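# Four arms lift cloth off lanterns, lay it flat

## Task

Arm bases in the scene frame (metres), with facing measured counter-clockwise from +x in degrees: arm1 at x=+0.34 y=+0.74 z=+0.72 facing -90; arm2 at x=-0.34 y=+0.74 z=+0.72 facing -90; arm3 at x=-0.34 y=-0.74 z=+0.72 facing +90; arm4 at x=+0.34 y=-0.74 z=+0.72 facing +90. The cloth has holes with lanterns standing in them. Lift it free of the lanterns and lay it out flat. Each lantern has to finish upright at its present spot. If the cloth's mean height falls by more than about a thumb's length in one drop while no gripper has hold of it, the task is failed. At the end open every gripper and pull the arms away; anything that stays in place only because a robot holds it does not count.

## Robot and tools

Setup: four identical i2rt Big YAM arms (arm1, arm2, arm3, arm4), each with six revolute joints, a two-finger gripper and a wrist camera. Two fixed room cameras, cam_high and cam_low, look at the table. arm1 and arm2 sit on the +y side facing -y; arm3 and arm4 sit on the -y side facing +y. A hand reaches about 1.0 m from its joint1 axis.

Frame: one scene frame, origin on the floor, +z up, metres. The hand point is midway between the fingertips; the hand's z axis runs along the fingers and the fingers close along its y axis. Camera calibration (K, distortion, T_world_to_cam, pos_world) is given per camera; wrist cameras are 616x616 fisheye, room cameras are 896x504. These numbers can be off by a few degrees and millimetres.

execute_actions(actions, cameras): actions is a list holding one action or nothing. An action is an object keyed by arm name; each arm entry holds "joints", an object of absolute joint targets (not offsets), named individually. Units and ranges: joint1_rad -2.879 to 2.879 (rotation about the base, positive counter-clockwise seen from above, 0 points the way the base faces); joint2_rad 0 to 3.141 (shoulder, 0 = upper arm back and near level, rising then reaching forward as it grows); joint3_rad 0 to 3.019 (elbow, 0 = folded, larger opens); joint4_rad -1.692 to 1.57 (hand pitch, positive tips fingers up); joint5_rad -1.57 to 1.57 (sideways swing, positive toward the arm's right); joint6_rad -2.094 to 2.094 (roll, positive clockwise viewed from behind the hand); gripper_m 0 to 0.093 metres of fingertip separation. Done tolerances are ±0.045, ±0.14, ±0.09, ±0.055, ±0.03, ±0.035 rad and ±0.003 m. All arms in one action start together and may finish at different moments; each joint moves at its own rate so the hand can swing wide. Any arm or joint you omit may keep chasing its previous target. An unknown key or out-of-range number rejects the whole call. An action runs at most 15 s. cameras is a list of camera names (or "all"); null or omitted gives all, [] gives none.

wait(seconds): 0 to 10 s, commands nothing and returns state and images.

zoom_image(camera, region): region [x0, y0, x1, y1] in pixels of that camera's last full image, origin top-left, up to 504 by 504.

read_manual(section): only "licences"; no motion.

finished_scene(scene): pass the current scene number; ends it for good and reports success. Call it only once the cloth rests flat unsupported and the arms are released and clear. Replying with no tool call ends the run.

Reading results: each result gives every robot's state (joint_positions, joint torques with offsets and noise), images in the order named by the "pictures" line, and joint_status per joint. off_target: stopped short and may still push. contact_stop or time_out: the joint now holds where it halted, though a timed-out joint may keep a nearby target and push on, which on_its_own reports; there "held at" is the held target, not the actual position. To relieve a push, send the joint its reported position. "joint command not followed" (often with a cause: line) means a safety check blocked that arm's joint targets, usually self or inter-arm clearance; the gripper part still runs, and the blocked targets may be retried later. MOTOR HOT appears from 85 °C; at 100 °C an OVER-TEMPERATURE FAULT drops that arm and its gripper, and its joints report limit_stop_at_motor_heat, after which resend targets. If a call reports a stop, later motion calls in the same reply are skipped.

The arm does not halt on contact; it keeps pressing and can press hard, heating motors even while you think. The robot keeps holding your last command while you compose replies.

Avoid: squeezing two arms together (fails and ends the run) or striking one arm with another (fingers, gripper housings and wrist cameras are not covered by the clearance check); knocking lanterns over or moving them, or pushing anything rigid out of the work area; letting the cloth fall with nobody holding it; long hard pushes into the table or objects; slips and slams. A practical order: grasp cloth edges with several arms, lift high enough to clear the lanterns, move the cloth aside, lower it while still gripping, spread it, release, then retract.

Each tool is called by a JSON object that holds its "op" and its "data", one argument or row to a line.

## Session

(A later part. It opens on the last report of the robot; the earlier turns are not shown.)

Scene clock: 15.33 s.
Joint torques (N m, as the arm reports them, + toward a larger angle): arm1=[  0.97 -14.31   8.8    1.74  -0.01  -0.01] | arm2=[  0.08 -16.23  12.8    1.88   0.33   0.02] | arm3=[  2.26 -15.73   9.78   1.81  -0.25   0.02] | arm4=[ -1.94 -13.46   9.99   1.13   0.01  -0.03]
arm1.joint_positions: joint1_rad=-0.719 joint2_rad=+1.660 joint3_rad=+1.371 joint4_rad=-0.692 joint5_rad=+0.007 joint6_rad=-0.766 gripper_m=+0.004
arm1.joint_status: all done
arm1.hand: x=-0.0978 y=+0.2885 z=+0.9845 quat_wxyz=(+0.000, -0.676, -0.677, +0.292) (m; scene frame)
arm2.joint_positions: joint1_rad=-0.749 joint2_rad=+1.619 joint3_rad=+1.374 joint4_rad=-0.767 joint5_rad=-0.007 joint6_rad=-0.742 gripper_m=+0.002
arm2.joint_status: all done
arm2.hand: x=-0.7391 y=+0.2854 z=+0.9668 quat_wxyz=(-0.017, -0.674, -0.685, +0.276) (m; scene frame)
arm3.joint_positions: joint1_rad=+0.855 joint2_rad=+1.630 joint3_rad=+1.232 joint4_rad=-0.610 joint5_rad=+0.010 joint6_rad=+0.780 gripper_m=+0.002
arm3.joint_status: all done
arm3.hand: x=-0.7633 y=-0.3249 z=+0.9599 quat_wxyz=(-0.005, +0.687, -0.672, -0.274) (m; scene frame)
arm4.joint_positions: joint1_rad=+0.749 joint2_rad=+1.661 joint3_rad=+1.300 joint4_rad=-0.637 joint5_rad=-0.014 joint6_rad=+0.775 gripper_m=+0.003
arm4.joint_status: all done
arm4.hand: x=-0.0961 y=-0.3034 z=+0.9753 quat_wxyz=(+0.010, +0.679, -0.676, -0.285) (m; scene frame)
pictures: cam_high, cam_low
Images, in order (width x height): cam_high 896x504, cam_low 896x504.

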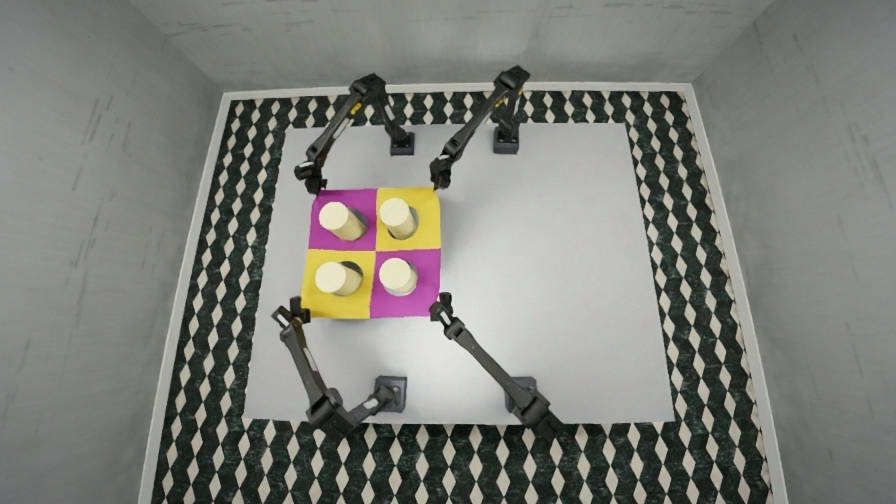

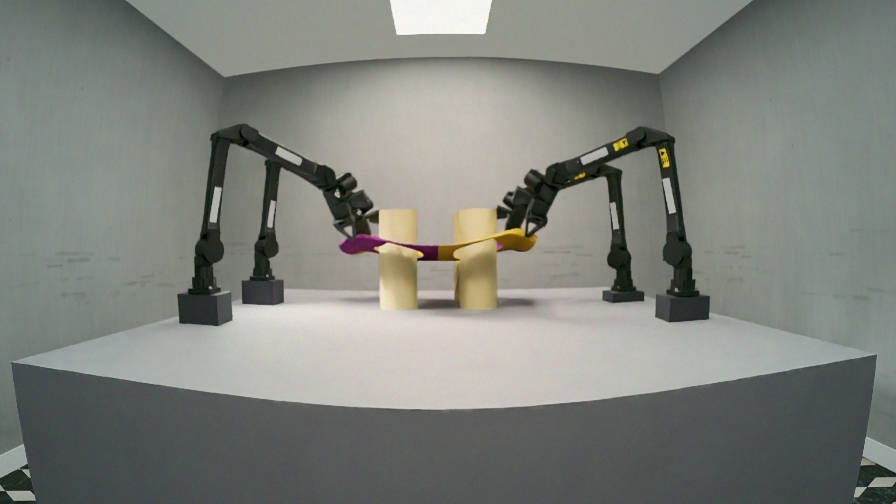

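{"op": "execute_actions", "data": {
  "actions": [
    {"arm1":{"joints":{"joint1_rad":-0.735,"joint2_rad":1.525,"joint3_rad":1.45,"joint4_rad":-0.7}},"arm2":{"joints":{"joint1_rad":-0.775,"joint2_rad":1.49,"joint3_rad":1.505,"joint4_rad":-0.78}},"arm3":{"joints":{"joint1_rad":0.87,"joint2_rad":1.485,"joint3_rad":1.33,"joint4_rad":-0.614}},"arm4":{"joints":{"joint2_rad":1.51,"joint3_rad":1.395,"joint4_rad":-0.65}}}
  ],
  "cameras": ["cam_high"]
}}

{"op": "execute_actions", "data": {
  "actions": [
    {"arm1":{"joints":{"joint2_rad":1.457,"joint3_rad":1.71,"joint4_rad":-0.83}},"arm2":{"joints":{"joint2_rad":1.451,"joint3_rad":1.795,"joint4_rad":-0.91}},"arm3":{"joints":{"joint2_rad":1.385,"joint3_rad":1.56,"joint4_rad":-0.745}},"arm4":{"joints":{"joint2_rad":1.424,"joint3_rad":1.63,"joint4_rad":-0.78}}}
  ],
  "cameras": ["cam_high","cam_low"]
}}

{"op": "execute_actions", "data": {
  "actions": [
    {"arm1":{"joints":{"joint1_rad":-0.434,"joint2_rad":1.142,"joint3_rad":1.4,"joint4_rad":-0.85,"joint6_rad":-0.5}},"arm2":{"joints":{"joint1_rad":-0.458,"joint2_rad":1.167,"joint3_rad":1.51,"joint4_rad":-0.93,"joint6_rad":-0.45}},"arm3":{"joints":{"joint1_rad":0.556,"joint2_rad":1.07,"joint3_rad":1.27,"joint4_rad":-0.79,"joint6_rad":0.5}},"arm4":{"joints":{"joint1_rad":0.464,"joint2_rad":1.11,"joint3_rad":1.33,"joint4_rad":-0.81,"joint6_rad":0.5}}}
  ],
  "cameras": ["cam_high","cam_low"]
}}

Scene clock: 17.43 s.
Joint torques (N m, as the arm reports them, + toward a larger angle): arm1=[  0.68 -12.37  11.42   1.15   0.    -0.02] | arm2=[ -1.45 -14.28  14.22   1.55   0.33   0.04] | arm3=[  2.15 -15.58  12.49   1.03  -0.26   0.01] | arm4=[ -1.89 -12.27  12.02   0.58   0.08  -0.04]
arm1.joint_positions: joint1_rad=-0.731 joint2_rad=+1.515 joint3_rad=+1.421 joint4_rad=-0.692 joint5_rad=+0.007 joint6_rad=-0.766 gripper_m=+0.004
arm1.joint_status: all done
arm1.hand: x=-0.1001 y=+0.2962 z=+1.0988 quat_wxyz=(+0.000, -0.656, -0.650, +0.384) (m; scene frame)
arm2.joint_positions: joint1_rad=-0.751 joint2_rad=+1.486 joint3_rad=+1.471 joint4_rad=-0.778 joint5_rad=-0.007 joint6_rad=-0.742 gripper_m=+0.002
arm2.joint_status: all done
arm2.hand: x=-0.7416 y=+0.2840 z=+1.0953 quat_wxyz=(-0.022, -0.649, -0.659, +0.380) (m; scene frame)
arm3.joint_positions: joint1_rad=+0.855 joint2_rad=+1.478 joint3_rad=+1.285 joint4_rad=-0.610 joint5_rad=+0.010 joint6_rad=+0.780 gripper_m=+0.002
arm3.joint_status: all done
arm3.hand: x=-0.7676 y=-0.3215 z=+1.0751 quat_wxyz=(-0.004, +0.664, -0.650, -0.371) (m; scene frame)
arm4.joint_positions: joint1_rad=+0.749 joint2_rad=+1.509 joint3_rad=+1.363 joint4_rad=-0.637 joint5_rad=-0.016 joint6_rad=+0.775 gripper_m=+0.003
arm4.joint_status: all done
arm4.hand: x=-0.0978 y=-0.3000 z=+1.0995 quat_wxyz=(+0.009, +0.654, -0.650, -0.387) (m; scene frame)
pictures: cam_high
Images, in order (width x height): cam_high 896x504.

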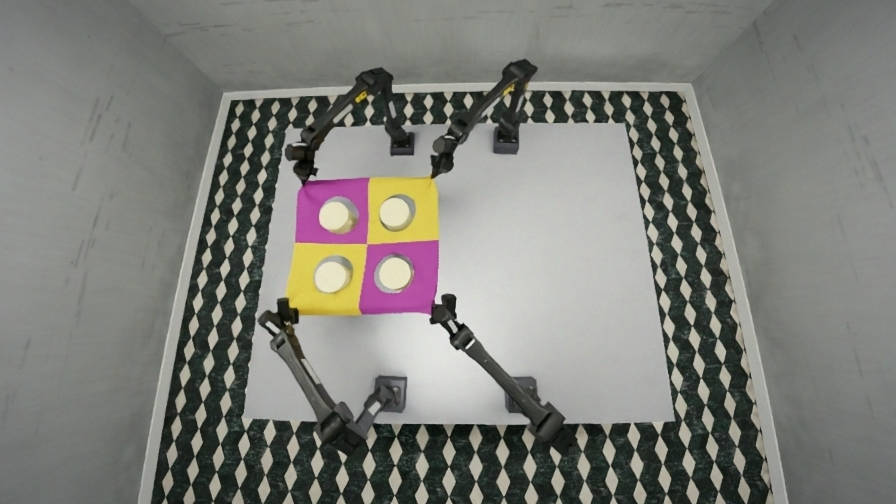

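Scene clock: 18.83 s.
Joint torques (N m, as the arm reports them, + toward a larger angle): arm1=[  0.31 -12.23  11.88   0.82   0.01  -0.01] | arm2=[ -1.29 -14.02  14.39   1.65   0.34   0.05] | arm3=[  2.16 -12.75  12.47   1.08  -0.36   0.01] | arm4=[ -2.01 -11.52  12.55   0.38   0.14  -0.04]
arm1.joint_positions: joint1_rad=-0.731 joint2_rad=+1.454 joint3_rad=+1.676 joint4_rad=-0.807 joint5_rad=+0.007 joint6_rad=-0.766 gripper_m=+0.004
arm1.joint_status: all done
arm1.hand: x=-0.0993 y=+0.2958 z=+1.2589 quat_wxyz=(-0.001, -0.626, -0.619, +0.474) (m; scene frame)
arm2.joint_positions: joint1_rad=-0.751 joint2_rad=+1.445 joint3_rad=+1.758 joint4_rad=-0.904 joint5_rad=-0.007 joint6_rad=-0.742 gripper_m=+0.002
arm2.joint_status: all done
arm2.hand: x=-0.7397 y=+0.2862 z=+1.2581 quat_wxyz=(-0.026, -0.618, -0.629, +0.471) (m; scene frame)
arm3.joint_positions: joint1_rad=+0.855 joint2_rad=+1.368 joint3_rad=+1.519 joint4_rad=-0.738 joint5_rad=+0.012 joint6_rad=+0.780 gripper_m=+0.002
arm3.joint_status: all done
arm3.hand: x=-0.7650 y=-0.3246 z=+1.2479 quat_wxyz=(-0.005, +0.631, -0.618, -0.469) (m; scene frame)
arm4.joint_positions: joint1_rad=+0.750 joint2_rad=+1.430 joint3_rad=+1.592 joint4_rad=-0.756 joint5_rad=-0.017 joint6_rad=+0.775 gripper_m=+0.003
arm4.joint_status: all done
arm4.hand: x=-0.0957 y=-0.3015 z=+1.2539 quat_wxyz=(+0.009, +0.626, -0.621, -0.471) (m; scene frame)
pictures: cam_high, cam_low
Images, in order (width x height): cam_high 896x504, cam_low 896x504.

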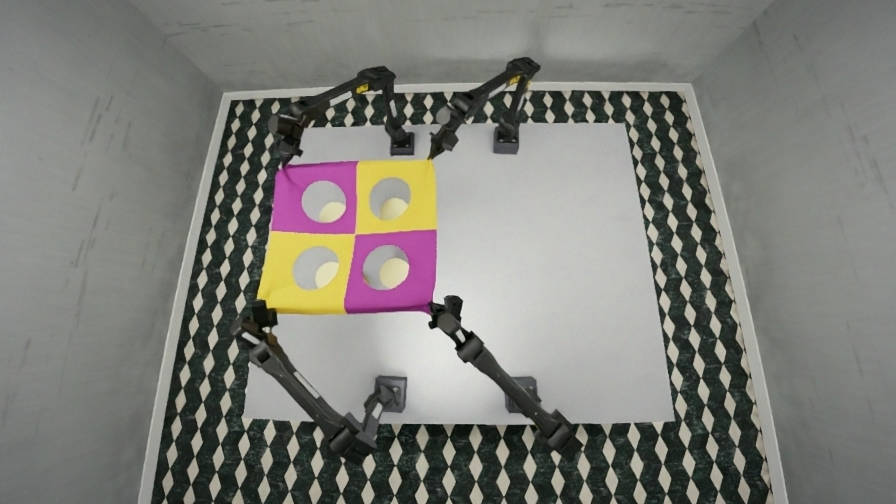

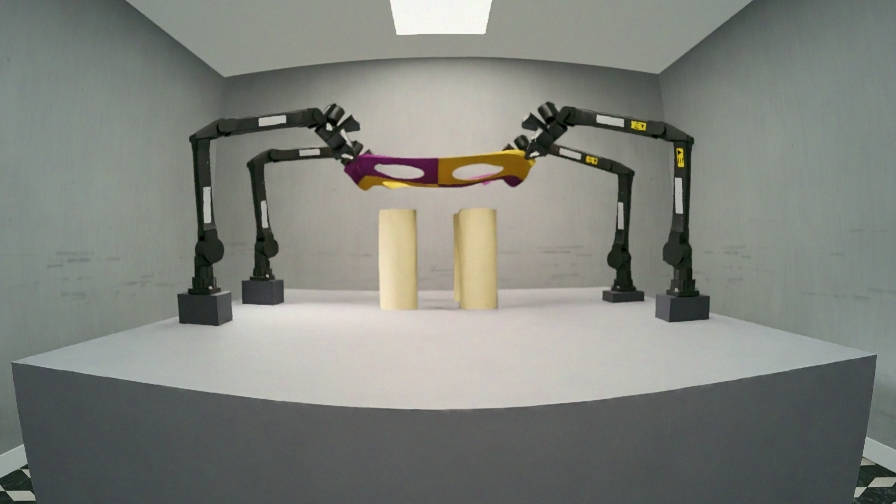

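Scene clock: 20.23 s.
Joint torques (N m, as the arm reports them, + toward a larger angle): arm1=[ 0.25 -7.36  8.81  1.13 -0.04  0.24] | arm2=[-0.79 -8.98 11.71  1.57  0.41  0.21] | arm3=[ 2.58 -6.96  9.82  1.3  -0.36 -0.16] | arm4=[-1.55 -6.69 10.17  0.66  0.23 -0.13]
arm1.joint_positions: joint1_rad=-0.429 joint2_rad=+1.149 joint3_rad=+1.406 joint4_rad=-0.832 joint5_rad=+0.009 joint6_rad=-0.515 gripper_m=+0.004
arm1.joint_status: all done
arm1.hand: x=+0.1060 y=+0.2912 z=+1.2626 quat_wxyz=(-0.131, -0.608, -0.633, +0.460) (m; scene frame)
arm2.joint_positions: joint1_rad=-0.441 joint2_rad=+1.168 joint3_rad=+1.503 joint4_rad=-0.928 joint5_rad=-0.008 joint6_rad=-0.460 gripper_m=+0.002
arm2.joint_status: all done
arm2.hand: x=-0.5370 y=+0.2835 z=+1.2561 quat_wxyz=(-0.163, -0.609, -0.638, +0.442) (m; scene frame)
arm3.joint_positions: joint1_rad=+0.536 joint2_rad=+1.058 joint3_rad=+1.267 joint4_rad=-0.786 joint5_rad=+0.012 joint6_rad=+0.513 gripper_m=+0.002
arm3.joint_status: all done
arm3.hand: x=-0.5579 y=-0.3177 z=+1.2522 quat_wxyz=(-0.142, +0.613, -0.632, -0.453) (m; scene frame)
arm4.joint_positions: joint1_rad=+0.463 joint2_rad=+1.116 joint3_rad=+1.323 joint4_rad=-0.794 joint5_rad=-0.019 joint6_rad=+0.507 gripper_m=+0.003
arm4.joint_status: all done
arm4.hand: x=+0.1034 y=-0.3032 z=+1.2557 quat_wxyz=(-0.120, +0.620, -0.626, -0.458) (m; scene frame)
pictures: cam_high, cam_low
Images, in order (width x height): cam_high 896x504, cam_low 896x504.

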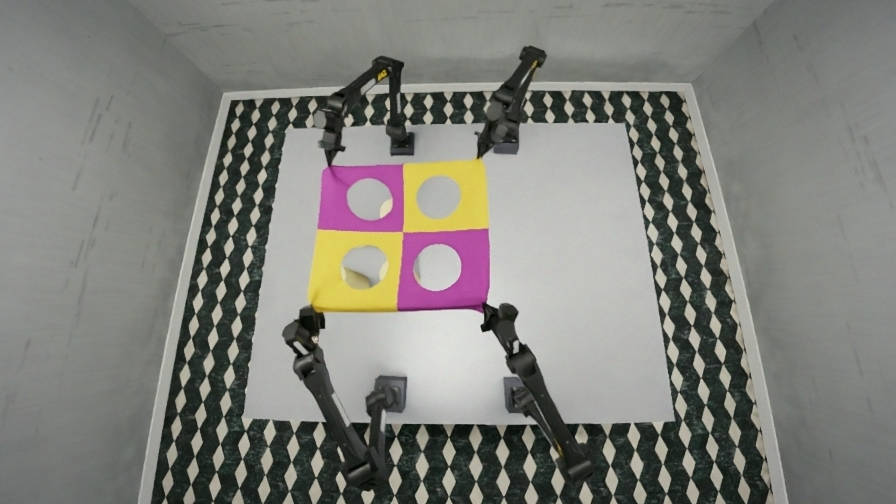

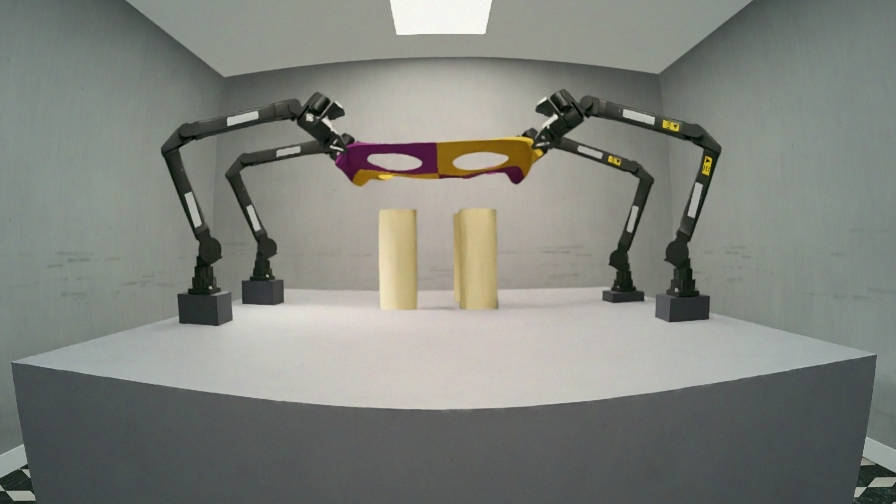

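{"op": "execute_actions", "data": {
  "actions": [
    {"arm1":{"joints":{"joint1_rad":-0.026,"joint2_rad":1.0,"joint3_rad":1.3,"joint4_rad":-0.89,"joint6_rad":-0.08}},"arm2":{"joints":{"joint1_rad":-0.048,"joint2_rad":1.053,"joint3_rad":1.425,"joint4_rad":-0.96,"joint6_rad":0}},"arm3":{"joints":{"joint1_rad":0.126,"joint2_rad":0.916,"joint3_rad":1.172,"joint4_rad":-0.846,"joint6_rad":0.07}},"arm4":{"joints":{"joint1_rad":0.047,"joint2_rad":0.958,"joint3_rad":1.228,"joint4_rad":-0.86,"joint6_rad":0.08}}}
  ],
  "cameras": []
}}

{"op": "execute_actions", "data": {
  "actions": [
    {"arm1":{"joints":{"joint1_rad":0.41,"joint2_rad":1.069,"joint3_rad":1.37,"joint4_rad":-0.869,"joint6_rad":0.35}},"arm2":{"joints":{"joint1_rad":0.369,"joint2_rad":1.15,"joint3_rad":1.515,"joint4_rad":-0.93,"joint6_rad":0.39}},"arm3":{"joints":{"joint1_rad":-0.33,"joint2_rad":1.0,"joint3_rad":1.24,"joint4_rad":-0.81,"joint6_rad":-0.38}},"arm4":{"joints":{"joint1_rad":-0.40,"joint2_rad":1.03,"joint3_rad":1.295,"joint4_rad":-0.83,"joint6_rad":-0.36}}}
  ],
  "cameras": []
}}

{"op": "execute_actions", "data": {
  "actions": [
    {"arm1":{"joints":{"joint1_rad":0.743,"joint2_rad":1.325,"joint3_rad":1.577,"joint4_rad":-0.817,"joint6_rad":0.69}},"arm2":{"joints":{"joint1_rad":0.682,"joint2_rad":1.417,"joint3_rad":1.753,"joint4_rad":-0.9,"joint6_rad":0.71}},"arm3":{"joints":{"joint1_rad":-0.667,"joint2_rad":1.276,"joint3_rad":1.449,"joint4_rad":-0.738,"joint6_rad":-0.72}},"arm4":{"joints":{"joint1_rad":-0.737,"joint2_rad":1.295,"joint3_rad":1.5,"joint4_rad":-0.77,"joint6_rad":-0.7}}}
  ],
  "cameras": ["cam_high","cam_low"]
}}

Scene clock: 22.40 s.
Joint torques (N m, as the arm reports them, + toward a larger angle): arm1=[ 1.41 -4.99  8.99  0.92 -0.04  0.24] | arm2=[ 0.46 -7.63 12.16  1.6   0.37  0.18] | arm3=[ 1.47 -6.44 10.56  1.03 -0.3  -0.19] | arm4=[-2.54 -4.44 10.68  0.5   0.2  -0.11]
arm1.joint_positions: joint1_rad=-0.036 joint2_rad=+1.003 joint3_rad=+1.303 joint4_rad=-0.868 joint5_rad=+0.009 joint6_rad=-0.097 gripper_m=+0.004
arm1.joint_status: all done
arm1.hand: x=+0.3002 y=+0.2932 z=+1.2608 quat_wxyz=(-0.303, -0.615, -0.625, +0.373) (m; scene frame)
arm2.joint_positions: joint1_rad=-0.045 joint2_rad=+1.057 joint3_rad=+1.412 joint4_rad=-0.954 joint5_rad=-0.007 joint6_rad=-0.012 gripper_m=+0.002
arm2.joint_status: all done
arm2.hand: x=-0.3441 y=+0.2849 z=+1.2493 quat_wxyz=(-0.326, -0.627, -0.623, +0.335) (m; scene frame)
arm3.joint_positions: joint1_rad=+0.119 joint2_rad=+0.921 joint3_rad=+1.157 joint4_rad=-0.837 joint5_rad=+0.010 joint6_rad=+0.083 gripper_m=+0.002
arm3.joint_status: all done
arm3.hand: x=-0.3647 y=-0.3191 z=+1.2384 quat_wxyz=(-0.310, +0.621, -0.631, -0.347) (m; scene frame)
arm4.joint_positions: joint1_rad=+0.058 joint2_rad=+0.966 joint3_rad=+1.212 joint4_rad=-0.840 joint5_rad=-0.019 joint6_rad=+0.086 gripper_m=+0.003
arm4.joint_status: all done
arm4.hand: x=+0.2987 y=-0.3032 z=+1.2470 quat_wxyz=(-0.290, +0.627, -0.623, -0.367) (m; scene frame)
pictures: none
No camera images: the call's "cameras" was empty. Leave "cameras" out to get every camera's image.

Scene clock: 23.90 s.
Joint torques (N m, as the arm reports them, + toward a larger angle): arm1=[ 1.65 -6.51 13.63  1.71 -0.12  0.19] | arm2=[  0.29 -10.33  16.09   2.38   0.29   0.14] | arm3=[ 1.24 -8.02 14.02  2.18 -0.24 -0.14] | arm4=[-2.48 -5.96 14.39  1.42  0.2  -0.08]
arm1.joint_positions: joint1_rad=+0.400 joint2_rad=+1.079 joint3_rad=+1.311 joint4_rad=-0.868 joint5_rad=+0.012 joint6_rad=+0.334 gripper_m=+0.004
arm1.joint_status: all done
arm1.hand: x=+0.5000 y=+0.2955 z=+1.2310 quat_wxyz=(-0.403, -0.626, -0.637, +0.199) (m; scene frame)
arm2.joint_positions: joint1_rad=+0.372 joint2_rad=+1.166 joint3_rad=+1.460 joint4_rad=-0.944 joint5_rad=-0.004 joint6_rad=+0.379 gripper_m=+0.002
arm2.joint_status: all done
arm2.hand: x=-0.1435 y=+0.2825 z=+1.2288 quat_wxyz=(-0.410, -0.628, -0.639, +0.172) (m; scene frame)
arm3.joint_positions: joint1_rad=-0.336 joint2_rad=+1.006 joint3_rad=+1.177 joint4_rad=-0.827 joint5_rad=+0.007 joint6_rad=-0.367 gripper_m=+0.002
arm3.joint_status: all done
arm3.hand: x=-0.1675 y=-0.3252 z=+1.2183 quat_wxyz=(-0.409, +0.628, -0.640, -0.169) (m; scene frame)
arm4.joint_positions: joint1_rad=-0.390 joint2_rad=+1.041 joint3_rad=+1.233 joint4_rad=-0.840 joint5_rad=-0.020 joint6_rad=-0.354 gripper_m=+0.003
arm4.joint_status: all done
arm4.hand: x=+0.4992 y=-0.3065 z=+1.2248 quat_wxyz=(-0.397, +0.634, -0.635, -0.195) (m; scene frame)
pictures: none
No camera images: the call's "cameras" was empty. Leave "cameras" out to get every camera's image.

Scene clock: 25.27 s.
Joint torques (N m, as the arm reports them, + toward a larger angle): arm1=[  1.65 -10.56  12.64   2.46  -0.14   0.16] | arm2=[ -0.21 -15.1   15.78   2.1    0.26   0.11] | arm3=[  1.85 -14.06  13.15   1.93  -0.19  -0.11] | arm4=[ -2.32 -11.15  13.45   1.83   0.2   -0.05]
arm1.joint_positions: joint1_rad=+0.736 joint2_rad=+1.331 joint3_rad=+1.533 joint4_rad=-0.835 joint5_rad=+0.012 joint6_rad=+0.674 gripper_m=+0.004
arm1.joint_status: all done
arm1.hand: x=+0.6995 y=+0.2984 z=+1.2369 quat_wxyz=(-0.446, -0.627, -0.636, +0.053) (m; scene frame)
arm2.joint_positions: joint1_rad=+0.693 joint2_rad=+1.432 joint3_rad=+1.702 joint4_rad=-0.908 joint5_rad=-0.002 joint6_rad=+0.698 gripper_m=+0.002
arm2.joint_status: all done
arm2.hand: x=+0.0603 y=+0.2859 z=+1.2318 quat_wxyz=(-0.449, -0.626, -0.637, +0.036) (m; scene frame)
arm3.joint_positions: joint1_rad=-0.678 joint2_rad=+1.296 joint3_rad=+1.400 joint4_rad=-0.749 joint5_rad=+0.005 joint6_rad=-0.707 gripper_m=+0.002
arm3.joint_status: all done
arm3.hand: x=+0.0363 y=-0.3219 z=+1.2233 quat_wxyz=(-0.448, +0.625, -0.639, -0.024) (m; scene frame)
arm4.joint_positions: joint1_rad=-0.730 joint2_rad=+1.315 joint3_rad=+1.451 joint4_rad=-0.793 joint5_rad=-0.020 joint6_rad=-0.693 gripper_m=+0.003
arm4.joint_status: all done
arm4.hand: x=+0.7015 y=-0.3042 z=+1.2217 quat_wxyz=(-0.433, +0.636, -0.636, -0.050) (m; scene frame)
pictures: cam_high, cam_low
Images, in order (width x height): cam_high 896x504, cam_low 896x504.

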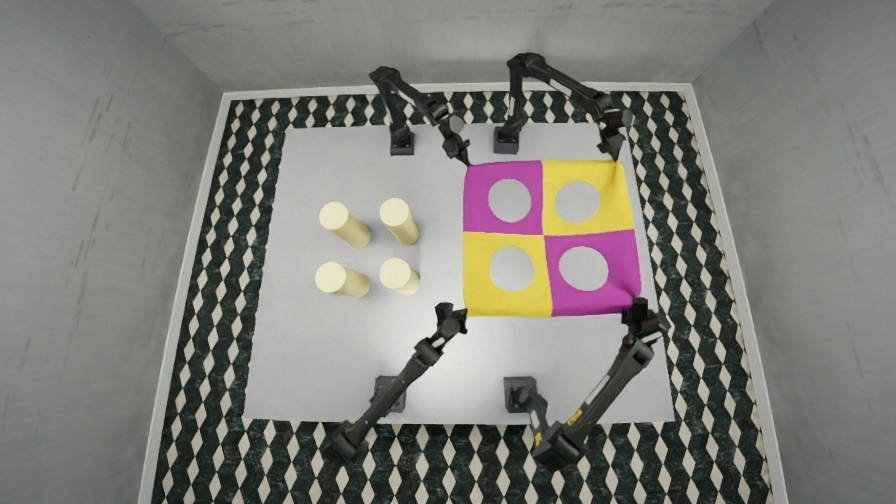

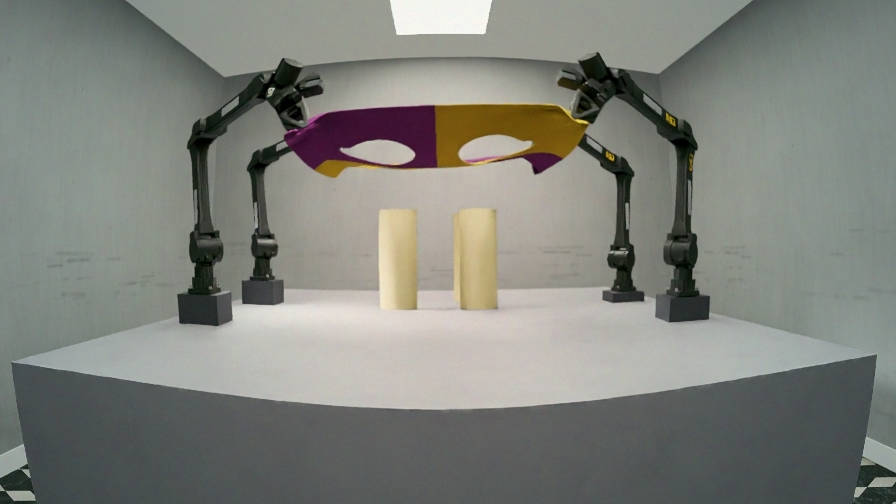

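{"op": "execute_actions", "data": {
  "actions": [
    {"arm1":{"joints":{"joint1_rad":0.76,"joint2_rad":1.5,"joint3_rad":1.252,"joint4_rad":-0.741}},"arm2":{"joints":{"joint1_rad":0.675,"joint2_rad":1.53,"joint3_rad":1.37,"joint4_rad":-0.83}},"arm3":{"joints":{"joint1_rad":-0.66,"joint2_rad":1.472,"joint3_rad":1.134,"joint4_rad":-0.652}},"arm4":{"joints":{"joint1_rad":-0.75,"joint2_rad":1.5,"joint3_rad":1.2,"joint4_rad":-0.691}}}
  ],
  "cameras": []
}}

{"op": "execute_actions", "data": {
  "actions": [
    {"arm1":{"joints":{"joint1_rad":0.768,"joint2_rad":1.98,"joint3_rad":1.36,"joint4_rad":-0.769}},"arm2":{"joints":{"joint1_rad":0.665,"joint2_rad":1.97,"joint3_rad":1.445,"joint4_rad":-0.865}},"arm3":{"joints":{"joint1_rad":-0.65,"joint2_rad":1.99,"joint3_rad":1.28,"joint4_rad":-0.672}},"arm4":{"joints":{"joint1_rad":-0.758,"joint2_rad":2.0,"joint3_rad":1.335,"joint4_rad":-0.723}}}
  ],
  "cameras": ["cam_high","cam_low"]
}}

Scene clock: 27.60 s.
Joint torques (N m, as the arm reports them, + toward a larger angle): arm1=[  2.82 -12.51  10.17   1.83  -0.45   0.17] | arm2=[  0.   -16.46  12.64   1.04   0.15   0.12] | arm3=[  1.01 -17.19  10.05   0.48  -0.05  -0.12] | arm4=[ -3.31 -12.67  11.71   1.19   0.46  -0.07]
arm1.joint_positions: joint1_rad=+0.736 joint2_rad=+1.494 joint3_rad=+1.235 joint4_rad=-0.755 joint5_rad=+0.022 joint6_rad=+0.675 gripper_m=+0.004
arm1.joint_status: all done
arm1.hand: x=+0.6901 y=+0.3058 z=+0.9986 quat_wxyz=(-0.270, -0.676, -0.684, +0.040) (m; scene frame)
arm2.joint_positions: joint1_rad=+0.682 joint2_rad=+1.536 joint3_rad=+1.352 joint4_rad=-0.823 joint5_rad=+0.001 joint6_rad=+0.700 gripper_m=+0.002
arm2.joint_status: all done
arm2.hand: x=+0.0425 y=+0.2953 z=+0.9946 quat_wxyz=(-0.277, -0.678, -0.681, +0.025) (m; scene frame)
arm3.joint_positions: joint1_rad=-0.663 joint2_rad=+1.496 joint3_rad=+1.117 joint4_rad=-0.644 joint5_rad=+0.000 joint6_rad=-0.709 gripper_m=+0.002
arm3.joint_status: all done
arm3.hand: x=+0.0206 y=-0.3291 z=+0.9803 quat_wxyz=(-0.272, +0.679, -0.681, -0.016) (m; scene frame)
arm4.joint_positions: joint1_rad=-0.731 joint2_rad=+1.513 joint3_rad=+1.162 joint4_rad=-0.708 joint5_rad=-0.026 joint6_rad=-0.694 gripper_m=+0.003
arm4.joint_status: all done
arm4.hand: x=+0.6865 y=-0.3185 z=+0.9735 quat_wxyz=(-0.246, +0.684, -0.685, -0.037) (m; scene frame)
pictures: none
No camera images: the call's "cameras" was empty. Leave "cameras" out to get every camera's image.

Scene clock: 29.07 s.
Joint torques (N m, as the arm reports them, + toward a larger angle): arm1=[  3.28 -16.78   8.75   0.37  -0.32   0.18] | arm2=[ -0.65 -18.69  10.47   0.09   0.33   0.13] | arm3=[  1.37 -22.38   7.41  -0.59  -0.1   -0.14] | arm4=[ -3.38 -18.74   8.75  -0.1    0.27  -0.09]
arm1.joint_positions: joint1_rad=+0.742 joint2_rad=+1.976 joint3_rad=+1.335 joint4_rad=-0.762 joint5_rad=+0.018 joint6_rad=+0.675 gripper_m=+0.004
arm1.joint_status: all done
arm1.hand: x=+0.7056 y=+0.2928 z=+0.7724 quat_wxyz=(-0.080, -0.697, -0.712, +0.019) (m; scene frame)
arm2.joint_positions: joint1_rad=+0.677 joint2_rad=+1.966 joint3_rad=+1.428 joint4_rad=-0.851 joint5_rad=-0.004 joint6_rad=+0.701 gripper_m=+0.002
arm2.joint_status: all done
arm2.hand: x=+0.0529 y=+0.2785 z=+0.7778 quat_wxyz=(-0.091, -0.705, -0.704, +0.007) (m; scene frame)
arm3.joint_positions: joint1_rad=-0.657 joint2_rad=+2.009 joint3_rad=+1.269 joint4_rad=-0.656 joint5_rad=+0.002 joint6_rad=-0.710 gripper_m=+0.002
arm3.joint_status: all done
arm3.hand: x=+0.0361 y=-0.3086 z=+0.7632 quat_wxyz=(-0.090, +0.705, -0.704, -0.002) (m; scene frame)
arm4.joint_positions: joint1_rad=-0.737 joint2_rad=+2.027 joint3_rad=+1.308 joint4_rad=-0.715 joint5_rad=-0.022 joint6_rad=-0.694 gripper_m=+0.003
arm4.joint_status: all done
arm4.hand: x=+0.7024 y=-0.3044 z=+0.7515 quat_wxyz=(-0.061, +0.701, -0.710, -0.019) (m; scene frame)
pictures: cam_high, cam_low
Images, in order (width x height): cam_high 896x504, cam_low 896x504.

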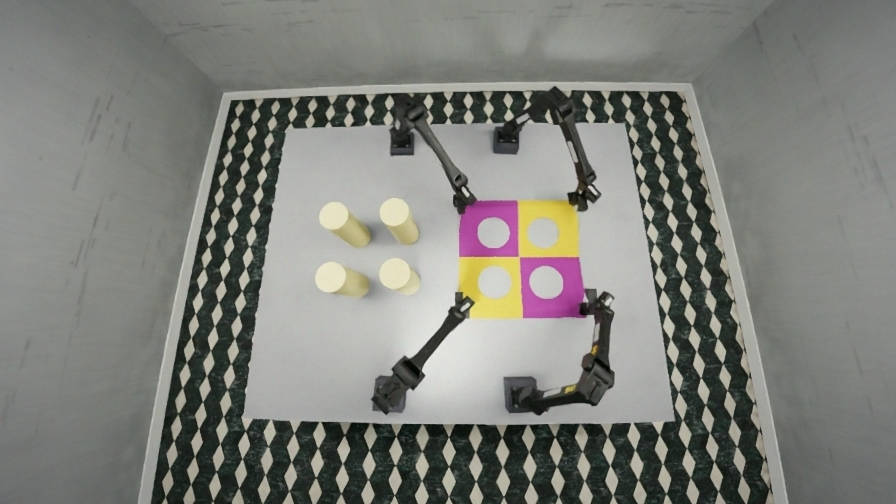

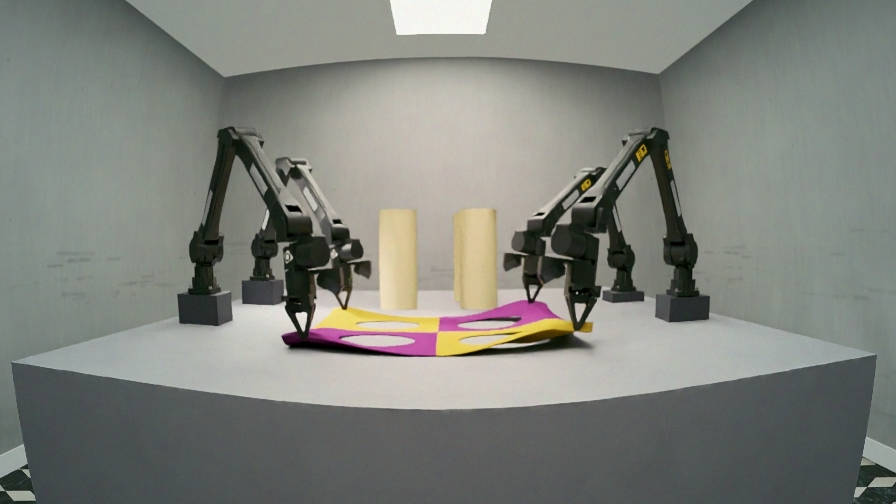

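Lowering q3 drops and pulls back.

{"op": "execute_actions", "data": {
  "actions": [
    {"arm1":{"joints":{"joint1_rad":0.79,"joint3_rad":1.29,"joint4_rad":-0.78}},"arm2":{"joints":{"joint3_rad":1.375,"joint4_rad":-0.89}},"arm3":{"joints":{"joint3_rad":1.245,"joint4_rad":-0.71}},"arm4":{"joints":{"joint1_rad":-0.78,"joint3_rad":1.3,"joint4_rad":-0.75}}}
  ],
  "cameras": []
}}

{"op": "execute_actions", "data": {
  "actions": [
    {"arm1":{"joints":{"gripper_m":0.025}},"arm2":{"joints":{"gripper_m":0.025}},"arm3":{"joints":{"gripper_m":0.025}},"arm4":{"joints":{"gripper_m":0.025}}}
  ],
  "cameras": []
}}

{"op": "execute_actions", "data": {
  "actions": [
    {"arm1":{"joints":{"joint2_rad":1.3}},"arm2":{"joints":{"joint2_rad":1.3}},"arm3":{"joints":{"joint2_rad":1.3}},"arm4":{"joints":{"joint2_rad":1.3}}}
  ],
  "cameras": ["cam_high","cam_low"]
}}

Scene clock: 30.03 s.
Joint torques (N m, as the arm reports them, + toward a larger angle): arm1=[  3.91 -16.37   6.03  -0.01  -0.51   0.21] | arm2=[ -0.3  -18.54   7.14  -0.51   0.33   0.13] | arm3=[  1.41 -22.     5.37  -1.45  -0.12  -0.14] | arm4=[ -3.97 -18.64   6.85  -0.4    0.67  -0.09]
arm1.joint_positions: joint1_rad=+0.754 joint2_rad=+1.975 joint3_rad=+1.297 joint4_rad=-0.767 joint5_rad=+0.023 joint6_rad=+0.675 gripper_m=+0.004
arm1.joint_status: all done
arm1.hand: x=+0.6971 y=+0.3114 z=+0.7596 quat_wxyz=(-0.058, -0.694, -0.718, +0.019) (m; scene frame)
arm2.joint_positions: joint1_rad=+0.677 joint2_rad=+1.965 joint3_rad=+1.390 joint4_rad=-0.863 joint5_rad=-0.004 joint6_rad=+0.701 gripper_m=+0.002
arm2.joint_status: all done
arm2.hand: x=+0.0403 y=+0.2935 z=+0.7638 quat_wxyz=(-0.067, -0.706, -0.705, +0.005) (m; scene frame)
arm3.joint_positions: joint1_rad=-0.657 joint2_rad=+2.009 joint3_rad=+1.263 joint4_rad=-0.677 joint5_rad=+0.002 joint6_rad=-0.710 gripper_m=+0.002
arm3.joint_status: all done
arm3.hand: x=+0.0308 y=-0.3148 z=+0.7605 quat_wxyz=(-0.076, +0.706, -0.704, -0.001) (m; scene frame)
arm4.joint_positions: joint1_rad=-0.751 joint2_rad=+2.027 joint3_rad=+1.297 joint4_rad=-0.734 joint5_rad=-0.030 joint6_rad=-0.694 gripper_m=+0.003
arm4.joint_status: all done
arm4.hand: x=+0.7009 y=-0.3161 z=+0.7478 quat_wxyz=(-0.047, +0.697, -0.715, -0.022) (m; scene frame)
pictures: none
No camera images: the call's "cameras" was empty. Leave "cameras" out to get every camera's image.

Scene clock: 30.73 s.
Joint torques (N m, as the arm reports them, + toward a larger angle): arm1=[  0.76 -16.85   6.08   0.07   0.04   0.19] | arm2=[ -0.48 -18.35   8.76   0.18   0.25   0.14] | arm3=[  1.51 -22.04   6.33  -0.54  -0.13  -0.14] | arm4=[ -1.62 -18.53   6.81  -0.42  -0.05  -0.09]
arm1.joint_positions: joint1_rad=+0.790 joint2_rad=+1.975 joint3_rad=+1.297 joint4_rad=-0.767 joint5_rad=+0.009 joint6_rad=+0.675 gripper_m=+0.025
arm1.joint_status: all done
arm1.hand: x=+0.7142 y=+0.3265 z=+0.7595 quat_wxyz=(-0.059, -0.681, -0.730, +0.011) (m; scene frame)
arm2.joint_positions: joint1_rad=+0.677 joint2_rad=+1.965 joint3_rad=+1.372 joint4_rad=-0.882 joint5_rad=-0.001 joint6_rad=+0.701 gripper_m=+0.025
arm2.joint_status: all done
arm2.hand: x=+0.0315 y=+0.3029 z=+0.7571 quat_wxyz=(-0.048, -0.707, -0.705, +0.005) (m; scene frame)
arm3.joint_positions: joint1_rad=-0.657 joint2_rad=+2.009 joint3_rad=+1.244 joint4_rad=-0.698 joint5_rad=+0.002 joint6_rad=-0.710 gripper_m=+0.025
arm3.joint_status: all done
arm3.hand: x=+0.0213 y=-0.3260 z=+0.7539 quat_wxyz=(-0.056, +0.707, -0.705, +0.001) (m; scene frame)
arm4.joint_positions: joint1_rad=-0.779 joint2_rad=+2.027 joint3_rad=+1.297 joint4_rad=-0.734 joint5_rad=-0.016 joint6_rad=-0.694 gripper_m=+0.025
arm4.joint_status: all done
arm4.hand: x=+0.7146 y=-0.3283 z=+0.7478 quat_wxyz=(-0.048, +0.687, -0.725, -0.014) (m; scene frame)
pictures: none
No camera images: the call's "cameras" was empty. Leave "cameras" out to get every camera's image.

Scene clock: 32.37 s.
Joint torques (N m, as the arm reports them, + toward a larger angle): arm1=[ 0.75 -9.13  9.43  1.04  0.02  0.16] | arm2=[ -0.33 -11.75  12.94   1.25   0.23   0.1 ] | arm3=[  1.35 -10.54  10.38   0.81  -0.09  -0.09] | arm4=[-1.7  -8.9  10.78  0.51 -0.03 -0.05]
arm1.joint_positions: joint1_rad=+0.790 joint2_rad=+1.293 joint3_rad=+1.289 joint4_rad=-0.767 joint5_rad=+0.009 joint6_rad=+0.675 gripper_m=+0.025
arm1.joint_status: all done
arm1.hand: x=+0.7032 y=+0.3405 z=+1.1317 quat_wxyz=(-0.385, -0.629, -0.674, +0.035) (m; scene frame)
arm2.joint_positions: joint1_rad=+0.677 joint2_rad=+1.303 joint3_rad=+1.357 joint4_rad=-0.883 joint5_rad=-0.001 joint6_rad=+0.701 gripper_m=+0.025
arm2.joint_status: all done
arm2.hand: x=+0.0091 y=+0.3310 z=+1.1144 quat_wxyz=(-0.361, -0.659, -0.658, +0.032) (m; scene frame)
arm3.joint_positions: joint1_rad=-0.657 joint2_rad=+1.284 joint3_rad=+1.233 joint4_rad=-0.701 joint5_rad=+0.002 joint6_rad=-0.710 gripper_m=+0.025
arm3.joint_status: all done
arm3.hand: x=+0.0146 y=-0.3291 z=+1.1436 quat_wxyz=(-0.399, +0.649, -0.647, -0.026) (m; scene frame)
arm4.joint_positions: joint1_rad=-0.779 joint2_rad=+1.296 joint3_rad=+1.285 joint4_rad=-0.735 joint5_rad=-0.016 joint6_rad=-0.694 gripper_m=+0.025
arm4.joint_status: all done
arm4.hand: x=+0.7098 y=-0.3366 z=+1.1487 quat_wxyz=(-0.394, +0.633, -0.666, -0.035) (m; scene frame)
pictures: cam_high, cam_low
Images, in order (width x height): cam_high 896x504, cam_low 896x504.

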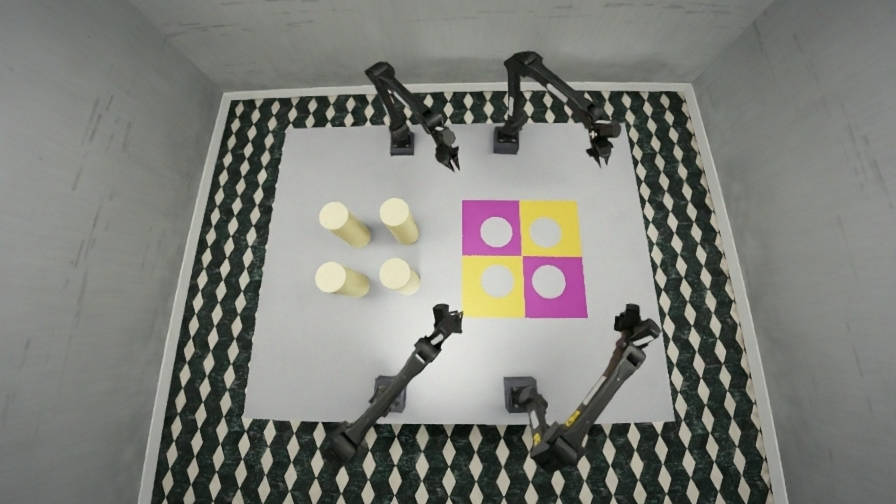

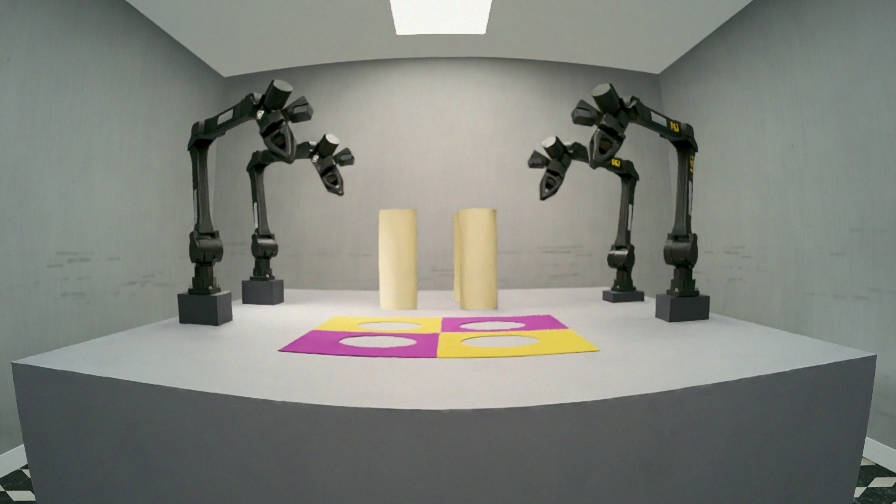

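{"op": "finished_scene", "data": {
  "scene": 2
}}

The scene is finished: the task was done.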